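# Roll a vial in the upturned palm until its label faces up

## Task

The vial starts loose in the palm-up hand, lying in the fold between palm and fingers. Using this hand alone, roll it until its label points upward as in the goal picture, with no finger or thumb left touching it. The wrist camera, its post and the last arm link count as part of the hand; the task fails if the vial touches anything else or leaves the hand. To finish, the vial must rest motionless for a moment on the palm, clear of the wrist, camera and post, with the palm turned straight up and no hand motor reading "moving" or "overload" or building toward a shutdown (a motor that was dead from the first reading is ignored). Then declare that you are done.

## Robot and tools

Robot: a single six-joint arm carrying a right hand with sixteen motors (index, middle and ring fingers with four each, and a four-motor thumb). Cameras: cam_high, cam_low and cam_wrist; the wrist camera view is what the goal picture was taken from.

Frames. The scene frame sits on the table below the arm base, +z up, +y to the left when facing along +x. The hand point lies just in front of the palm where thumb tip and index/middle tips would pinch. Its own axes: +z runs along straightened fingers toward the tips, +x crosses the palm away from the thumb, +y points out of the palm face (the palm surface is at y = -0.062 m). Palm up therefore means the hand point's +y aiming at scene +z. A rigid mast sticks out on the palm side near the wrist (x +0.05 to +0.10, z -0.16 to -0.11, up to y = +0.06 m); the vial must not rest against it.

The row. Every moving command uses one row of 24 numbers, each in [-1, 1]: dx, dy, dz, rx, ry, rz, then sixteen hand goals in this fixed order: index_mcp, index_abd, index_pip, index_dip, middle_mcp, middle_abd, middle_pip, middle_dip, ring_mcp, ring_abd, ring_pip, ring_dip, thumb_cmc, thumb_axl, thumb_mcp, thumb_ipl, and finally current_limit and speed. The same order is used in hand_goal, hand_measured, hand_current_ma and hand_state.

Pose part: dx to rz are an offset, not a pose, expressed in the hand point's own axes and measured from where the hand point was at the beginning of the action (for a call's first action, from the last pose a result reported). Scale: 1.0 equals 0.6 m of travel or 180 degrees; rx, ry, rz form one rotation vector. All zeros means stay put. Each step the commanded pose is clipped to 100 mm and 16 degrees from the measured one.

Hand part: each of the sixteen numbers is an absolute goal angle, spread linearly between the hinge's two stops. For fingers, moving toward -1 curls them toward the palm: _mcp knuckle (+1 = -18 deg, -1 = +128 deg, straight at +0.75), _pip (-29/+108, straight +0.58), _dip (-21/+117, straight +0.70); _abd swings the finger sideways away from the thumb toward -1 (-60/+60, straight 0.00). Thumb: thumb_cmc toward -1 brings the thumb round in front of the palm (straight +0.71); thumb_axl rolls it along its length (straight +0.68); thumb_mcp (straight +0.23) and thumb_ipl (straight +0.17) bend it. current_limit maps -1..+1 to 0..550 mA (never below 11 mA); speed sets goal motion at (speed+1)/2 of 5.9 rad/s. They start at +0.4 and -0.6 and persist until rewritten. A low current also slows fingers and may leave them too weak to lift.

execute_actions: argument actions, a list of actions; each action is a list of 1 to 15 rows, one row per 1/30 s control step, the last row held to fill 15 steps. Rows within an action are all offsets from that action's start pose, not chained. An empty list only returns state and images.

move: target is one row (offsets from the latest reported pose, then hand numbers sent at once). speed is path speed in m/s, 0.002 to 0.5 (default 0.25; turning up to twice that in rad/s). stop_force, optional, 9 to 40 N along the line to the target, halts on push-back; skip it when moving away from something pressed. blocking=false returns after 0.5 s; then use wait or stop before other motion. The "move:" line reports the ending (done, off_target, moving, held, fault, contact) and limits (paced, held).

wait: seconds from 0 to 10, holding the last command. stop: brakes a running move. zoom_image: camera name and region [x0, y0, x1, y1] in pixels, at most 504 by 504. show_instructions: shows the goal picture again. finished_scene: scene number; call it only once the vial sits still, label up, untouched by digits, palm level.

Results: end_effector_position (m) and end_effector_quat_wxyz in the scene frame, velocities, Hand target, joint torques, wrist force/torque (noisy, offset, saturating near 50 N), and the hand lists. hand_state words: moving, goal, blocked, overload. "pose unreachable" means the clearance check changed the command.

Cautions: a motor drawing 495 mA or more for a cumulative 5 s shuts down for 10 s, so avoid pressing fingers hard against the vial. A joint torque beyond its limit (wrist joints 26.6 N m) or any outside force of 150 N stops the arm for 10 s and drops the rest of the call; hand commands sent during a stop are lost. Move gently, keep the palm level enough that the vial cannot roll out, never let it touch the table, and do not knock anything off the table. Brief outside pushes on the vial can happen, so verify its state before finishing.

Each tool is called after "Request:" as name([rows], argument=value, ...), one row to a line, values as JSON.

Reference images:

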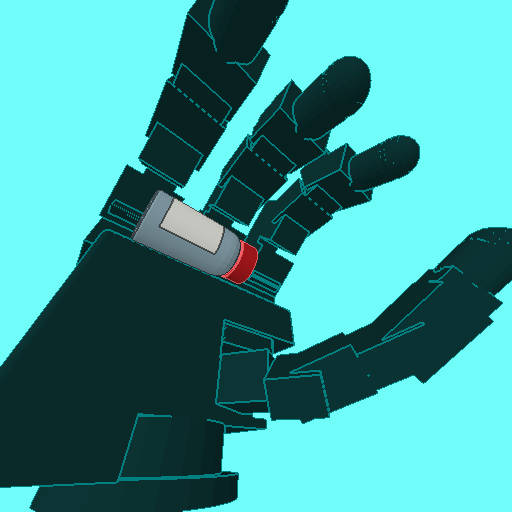

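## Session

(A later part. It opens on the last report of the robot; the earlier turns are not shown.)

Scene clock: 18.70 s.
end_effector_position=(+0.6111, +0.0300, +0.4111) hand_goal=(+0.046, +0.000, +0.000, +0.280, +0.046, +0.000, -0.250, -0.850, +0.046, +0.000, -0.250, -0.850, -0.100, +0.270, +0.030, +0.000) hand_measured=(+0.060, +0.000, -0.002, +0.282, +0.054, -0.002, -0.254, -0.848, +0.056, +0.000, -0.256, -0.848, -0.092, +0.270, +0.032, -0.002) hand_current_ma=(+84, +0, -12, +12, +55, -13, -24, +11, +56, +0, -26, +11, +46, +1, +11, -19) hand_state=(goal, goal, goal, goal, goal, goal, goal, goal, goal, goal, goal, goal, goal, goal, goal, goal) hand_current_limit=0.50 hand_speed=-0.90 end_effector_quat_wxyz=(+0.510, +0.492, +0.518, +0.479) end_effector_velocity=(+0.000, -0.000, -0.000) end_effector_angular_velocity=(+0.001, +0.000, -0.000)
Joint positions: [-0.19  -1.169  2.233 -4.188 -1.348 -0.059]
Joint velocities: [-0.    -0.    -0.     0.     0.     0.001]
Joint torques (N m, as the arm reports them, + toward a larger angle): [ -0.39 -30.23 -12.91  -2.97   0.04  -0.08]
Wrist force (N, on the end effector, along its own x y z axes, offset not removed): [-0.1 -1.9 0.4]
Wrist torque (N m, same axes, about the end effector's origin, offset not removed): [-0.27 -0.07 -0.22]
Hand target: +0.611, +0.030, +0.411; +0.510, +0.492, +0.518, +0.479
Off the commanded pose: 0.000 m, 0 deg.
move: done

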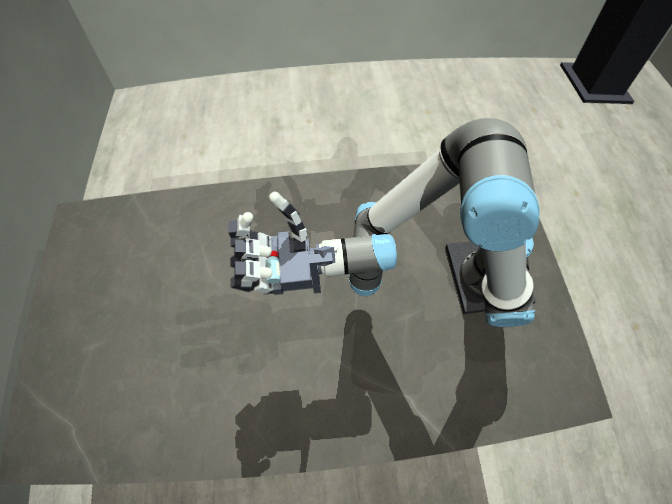

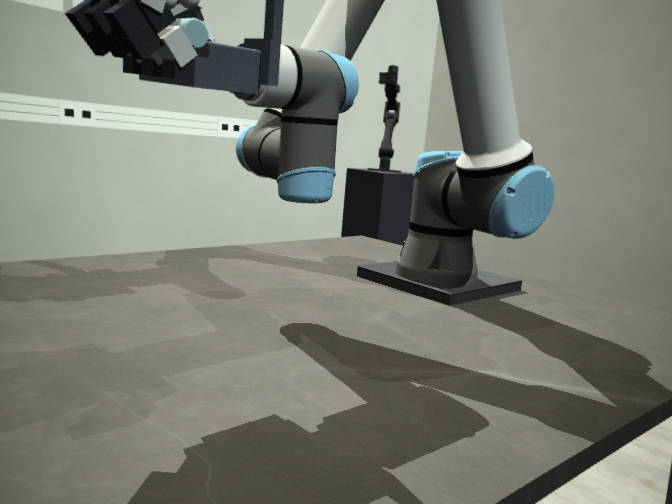

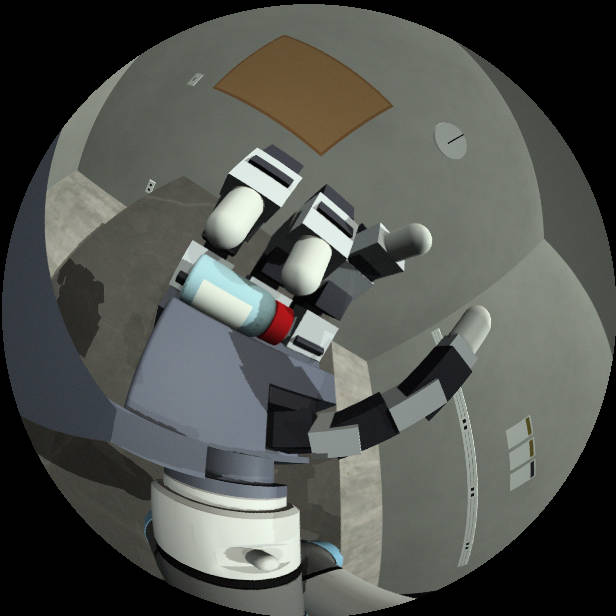

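Good; one more stroke.

Request:
execute_actions([
  [[0,0,0,0,0,0,0.046,0,0,0.28,0.046,0,-0.3,0.15,0.046,0,-0.3,0.15,-0.1,0.27,0.03,0,0.5,0.2]],
  [[0,0,0,0,0,0,0.046,0,0,0.28,0.046,0,-1,0.15,0.046,0,-1,0.15,-0.1,0.27,0.03,0,0.5,0]],
  [[0,0,0,0,0,0,0.046,0,0,0.28,0.046,0,-1,-0.85,0.046,0,-1,-0.85,-0.1,0.27,0.03,0,0.5,-0.1]],
])

Request:
move(target=[0,0,0,0,0,0,0.046,0,0,0.28,0.046,0,-0.25,-0.85,0.046,0,-0.25,-0.85,-0.1,0.27,0.03,0,0.5,-0.9])

Scene clock: 20.53 s.
end_effector_position=(+0.6111, +0.0300, +0.4111) hand_goal=(+0.046, +0.000, +0.000, +0.280, +0.046, +0.000, -1.000, -0.850, +0.046, +0.000, -1.000, -0.850, -0.100, +0.270, +0.030, +0.000) hand_measured=(+0.060, +0.000, -0.002, +0.282, +0.054, -0.002, -0.950, -0.088, +0.056, +0.000, -0.936, -0.070, -0.092, +0.270, +0.032, -0.002) hand_current_ma=(+84, +0, -12, +12, +54, -13, +270, +394, +55, +1, +334, +396, +46, +1, +11, -19) hand_state=(goal, goal, goal, goal, goal, goal, moving, moving, goal, goal, moving, moving, goal, goal, goal, goal) hand_current_limit=0.50 hand_speed=-0.10 end_effector_quat_wxyz=(+0.510, +0.492, +0.518, +0.479) end_effector_velocity=(-0.000, +0.000, -0.000) end_effector_angular_velocity=(-0.000, +0.000, -0.000)
Joint positions: [-0.19  -1.169  2.233 -4.188 -1.348 -0.059]
Joint velocities: [ 0.    -0.     0.     0.    -0.001 -0.   ]
Joint torques (N m, as the arm reports them, + toward a larger angle): [  0.04 -30.5  -12.6   -2.99   0.08  -0.04]
Wrist force (N, on the end effector, along its own x y z axes, offset not removed): [-0.7 -1.2 0.3]
Wrist torque (N m, same axes, about the end effector's origin, offset not removed): [-0.34 0.09 -0.24]
Hand target: +0.611, +0.030, +0.411; +0.510, +0.492, +0.518, +0.479
Off the commanded pose: 0.000 m, 0 deg.

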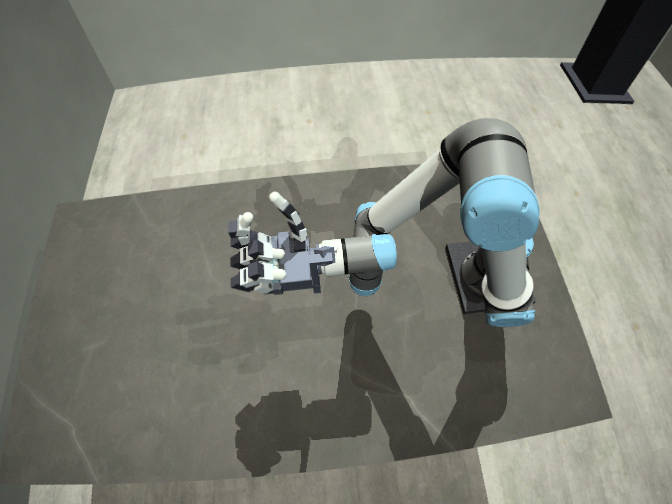

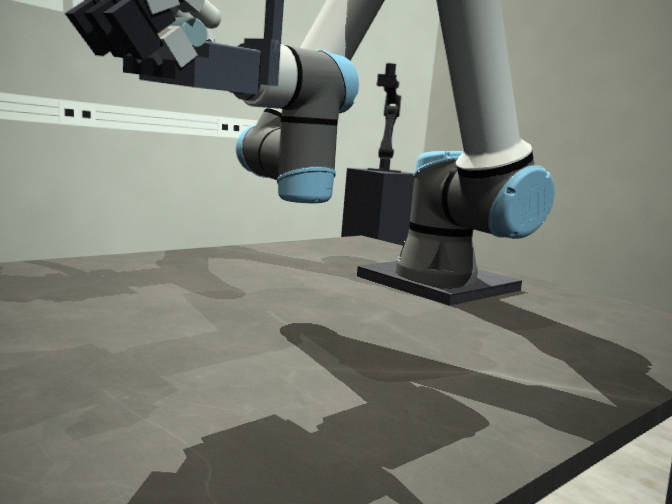

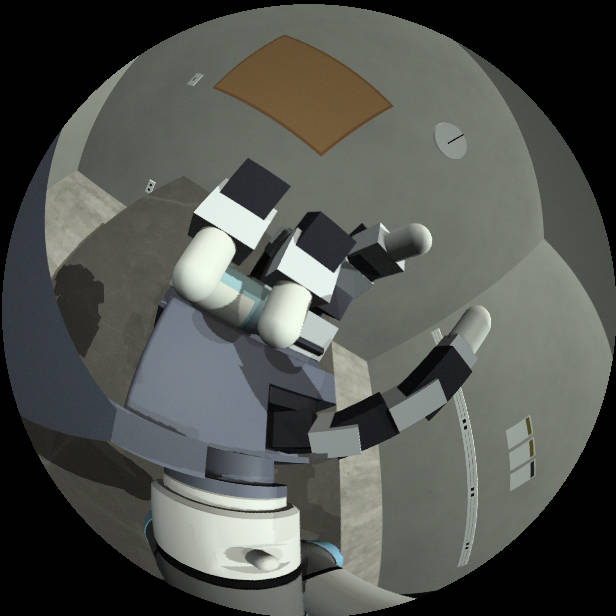

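Scene clock: 23.83 s.
end_effector_position=(+0.6111, +0.0300, +0.4111) hand_goal=(+0.046, +0.000, +0.000, +0.280, +0.046, +0.000, -0.250, -0.850, +0.046, +0.000, -0.250, -0.850, -0.100, +0.270, +0.030, +0.000) hand_measured=(+0.060, +0.000, -0.002, +0.282, +0.054, -0.002, -0.254, -0.848, +0.056, +0.000, -0.256, -0.848, -0.092, +0.270, +0.032, -0.002) hand_current_ma=(+84, +0, -12, +12, +47, -13, -24, +11, +52, +1, -27, +11, +46, +1, +10, -19) hand_state=(goal, goal, goal, goal, goal, goal, goal, goal, goal, goal, goal, goal, goal, goal, goal, goal) hand_current_limit=0.50 hand_speed=-0.90 end_effector_quat_wxyz=(+0.510, +0.492, +0.518, +0.479) end_effector_velocity=(-0.000, +0.001, +0.000) end_effector_angular_velocity=(-0.001, -0.002, +0.001)
Joint positions: [-0.19  -1.169  2.233 -4.188 -1.348 -0.059]
Joint velocities: [ 0.001 -0.    -0.    -0.001 -0.    -0.   ]
Joint torques (N m, as the arm reports them, + toward a larger angle): [ -0.11 -30.36 -13.18  -3.03   0.03  -0.14]
Wrist force (N, on the end effector, along its own x y z axes, offset not removed): [-1.2 -1.6 -2.1]
Wrist torque (N m, same axes, about the end effector's origin, offset not removed): [-0.17 0.26 -0.23]
Hand target: +0.611, +0.030, +0.411; +0.510, +0.492, +0.518, +0.479
Off the commanded pose: 0.000 m, 0 deg.
move: done

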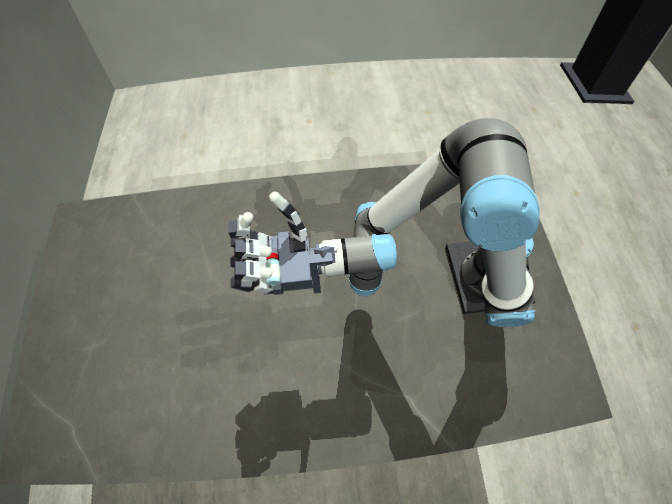

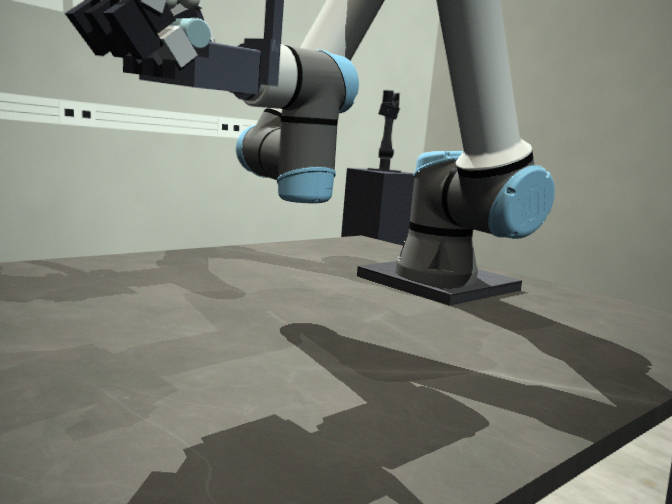

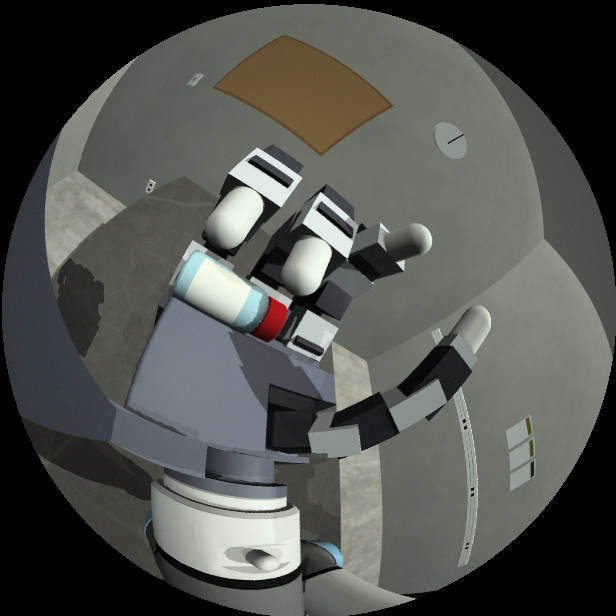

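Request:
execute_actions([
  [[0,0,0,0,0,0.018,0.046,0,0,0.28,0.046,0,-0.3,0.15,0.046,0,-0.3,0.15,-0.1,0.27,0.03,0,0.5,0.2]],
  [[0,0,0,0,0,0,0.046,0,0,0.28,0.046,0,-0.2,0.15,0.046,0,-0.9,0.05,-0.1,0.27,0.03,0,0.5,0]],
  [[0,0,0,0,0,0,0.046,0,0,0.28,0.046,0,-0.2,0.15,0.046,0,-0.9,-0.85,-0.1,0.27,0.03,0,0.5,-0.1]],
])

Request:
move(target=[0,0,0,0,0,0,0.046,0,0,0.28,0.046,0,-0.2,0.15,0.046,0,-0.25,-0.85,-0.1,0.27,0.03,0,0.5,-0.9])

Scene clock: 25.60 s.
end_effector_position=(+0.6111, +0.0300, +0.4111) hand_goal=(+0.046, +0.000, +0.000, +0.280, +0.046, +0.000, -0.200, +0.150, +0.046, +0.000, -0.900, -0.850, -0.100, +0.270, +0.030, +0.000) hand_measured=(+0.060, +0.000, -0.002, +0.282, +0.054, -0.002, -0.204, +0.146, +0.056, +0.000, -0.846, -0.206, -0.092, +0.270, +0.032, -0.002) hand_current_ma=(+83, +0, -12, +12, +47, -13, -22, -19, +52, +1, +281, +400, +46, +1, +10, -19) hand_state=(goal, goal, goal, goal, goal, goal, goal, goal, goal, goal, moving, moving, goal, goal, goal, goal) hand_current_limit=0.50 hand_speed=-0.10 end_effector_quat_wxyz=(+0.497, +0.506, +0.504, +0.494) end_effector_velocity=(-0.000, -0.000, +0.000) end_effector_angular_velocity=(+0.001, -0.000, -0.000)
Joint positions: [-0.177 -1.171  2.23  -4.183 -1.361 -0.003]
Joint velocities: [-0.     0.    -0.    -0.    -0.     0.001]
Joint torques (N m, as the arm reports them, + toward a larger angle): [  4.78 -39.85 -22.35  -0.33  -0.5   -0.49]
Wrist force (N, on the end effector, along its own x y z axes, offset not removed): [-1.0 -2.3 0.1]
Wrist torque (N m, same axes, about the end effector's origin, offset not removed): [-0.33 0.11 -0.21]
Hand target: +0.611, +0.030, +0.411; +0.497, +0.506, +0.504, +0.494
Off the commanded pose: 0.000 m, 0 deg.

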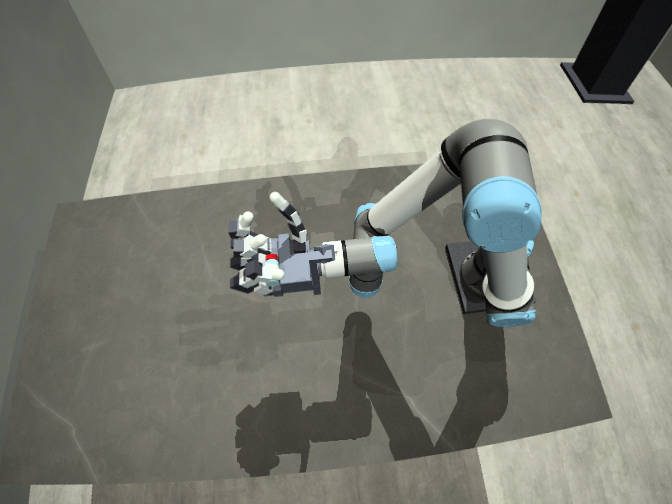

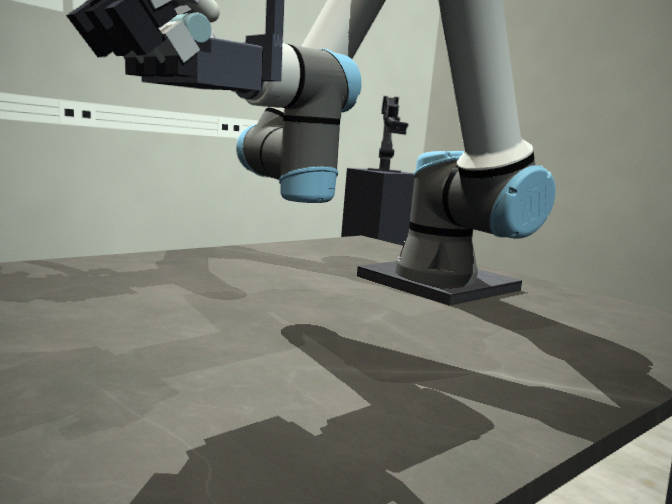

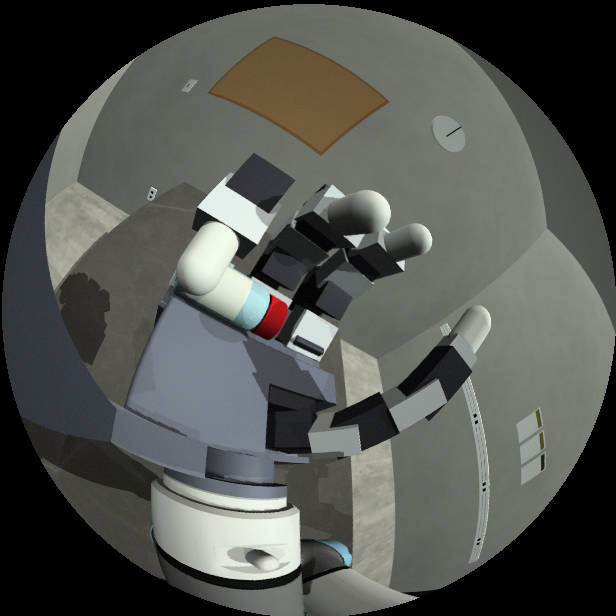

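Scene clock: 28.50 s.
end_effector_position=(+0.6111, +0.0300, +0.4111) hand_goal=(+0.046, +0.000, +0.000, +0.280, +0.046, +0.000, -0.200, +0.150, +0.046, +0.000, -0.250, -0.850, -0.100, +0.270, +0.030, +0.000) hand_measured=(+0.060, +0.000, -0.002, +0.282, +0.054, -0.002, -0.204, +0.146, +0.056, +0.000, -0.256, -0.848, -0.092, +0.270, +0.032, -0.002) hand_current_ma=(+83, +0, -12, +12, +47, -13, -22, -19, +52, +1, -27, +11, +46, +1, +10, -19) hand_state=(goal, goal, goal, goal, goal, goal, goal, goal, goal, goal, goal, goal, goal, goal, goal, goal) hand_current_limit=0.50 hand_speed=-0.90 end_effector_quat_wxyz=(+0.497, +0.506, +0.504, +0.494) end_effector_velocity=(+0.000, -0.000, -0.000) end_effector_angular_velocity=(-0.001, +0.000, -0.001)
Joint positions: [-0.177 -1.171  2.23  -4.183 -1.361 -0.003]
Joint velocities: [ 0.     0.     0.     0.    -0.001 -0.001]
Joint torques (N m, as the arm reports them, + toward a larger angle): [  4.71 -39.59 -22.03  -0.39  -0.53  -0.49]
Wrist force (N, on the end effector, along its own x y z axes, offset not removed): [-0.8 -0.8 0.2]
Wrist torque (N m, same axes, about the end effector's origin, offset not removed): [-0.13 0.14 -0.16]
Hand target: +0.611, +0.030, +0.411; +0.497, +0.506, +0.504, +0.494
Off the commanded pose: 0.000 m, 0 deg.
move: done

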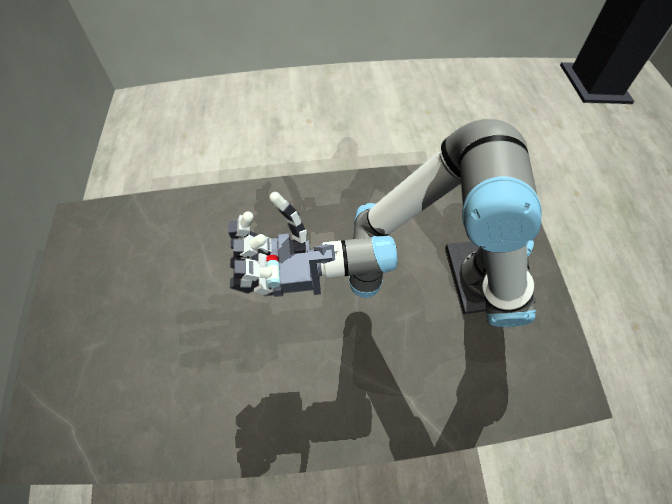

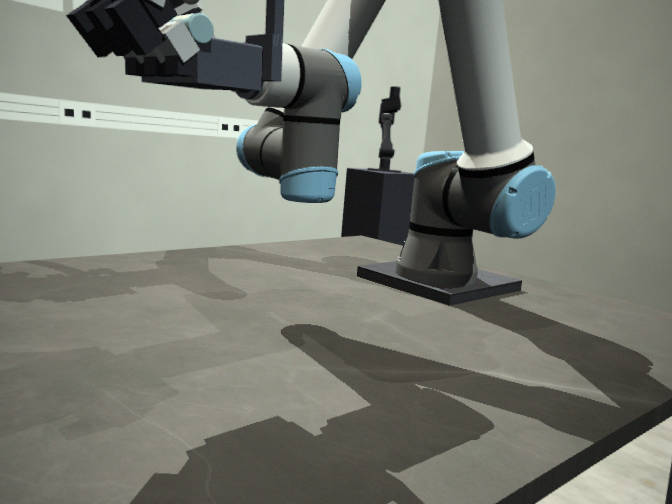

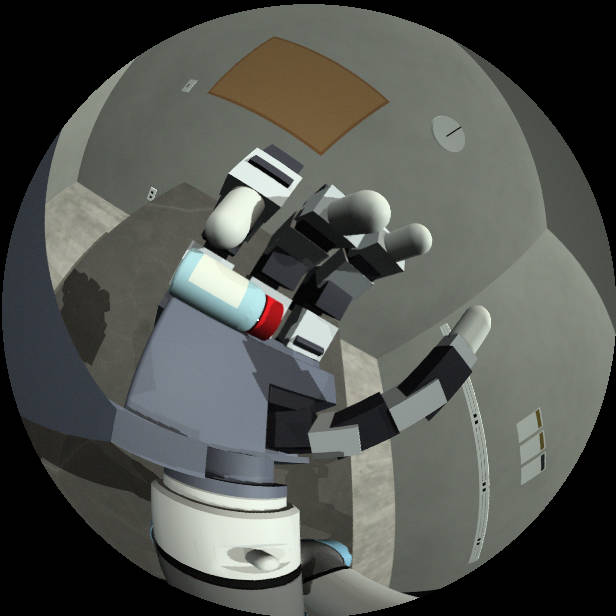

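Matches.

Request:
wait(seconds=1)

Request:
finished_scene(scene=1)

Scene clock: 29.63 s.
end_effector_position=(+0.6111, +0.0300, +0.4111) hand_goal=(+0.046, +0.000, +0.000, +0.280, +0.046, +0.000, -0.200, +0.150, +0.046, +0.000, -0.250, -0.850, -0.100, +0.270, +0.030, +0.000) hand_measured=(+0.060, +0.000, -0.002, +0.282, +0.054, -0.002, -0.204, +0.146, +0.056, +0.000, -0.256, -0.848, -0.092, +0.270, +0.032, -0.002) hand_current_ma=(+83, +0, -12, +12, +47, -13, -22, -19, +52, +1, -27, +11, +46, +1, +10, -19) hand_state=(goal, goal, goal, goal, goal, goal, goal, goal, goal, goal, goal, goal, goal, goal, goal, goal) hand_current_limit=0.50 hand_speed=-0.90 end_effector_quat_wxyz=(+0.497, +0.506, +0.504, +0.494) end_effector_velocity=(-0.000, -0.000, +0.000) end_effector_angular_velocity=(+0.000, -0.000, -0.000)
Joint positions: [-0.177 -1.171  2.23  -4.183 -1.361 -0.003]
Joint velocities: [-0. -0.  0. -0. -0.  0.]
Joint torques (N m, as the arm reports them, + toward a larger angle): [  4.07 -39.33 -22.22  -0.51  -0.57  -0.57]
Wrist force (N, on the end effector, along its own x y z axes, offset not removed): [0.0 -1.6 0.8]
Wrist torque (N m, same axes, about the end effector's origin, offset not removed): [-0.37 0.05 -0.04]
Hand target: +0.611, +0.030, +0.411; +0.497, +0.506, +0.504, +0.494
Off the commanded pose: 0.000 m, 0 deg.
wait: 1.00 s; at rest by 0.03 s

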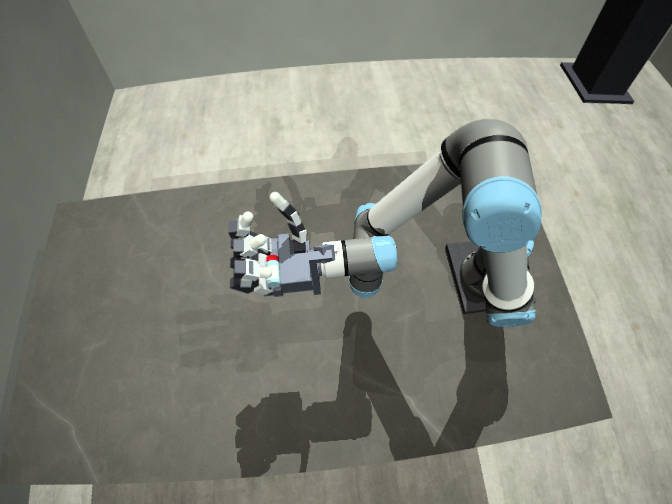

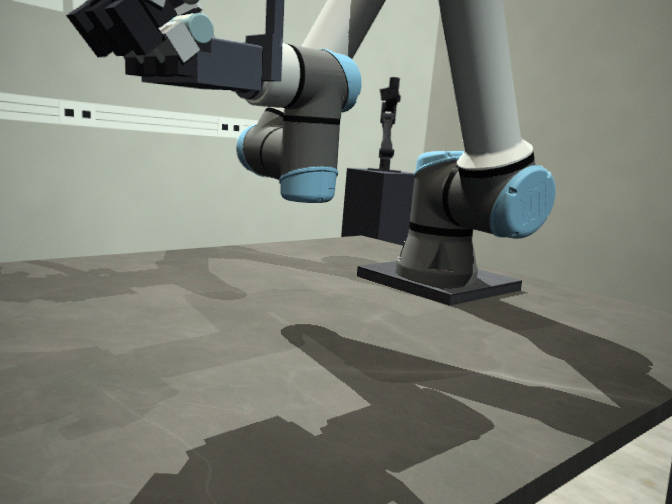

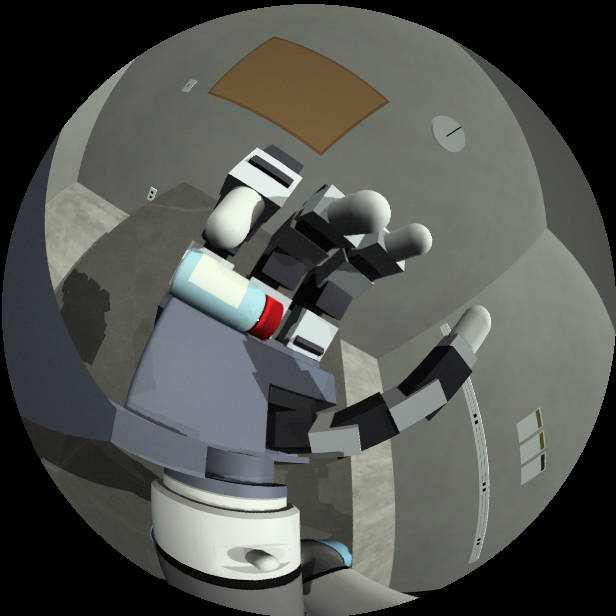

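The scene is finished: the task was done.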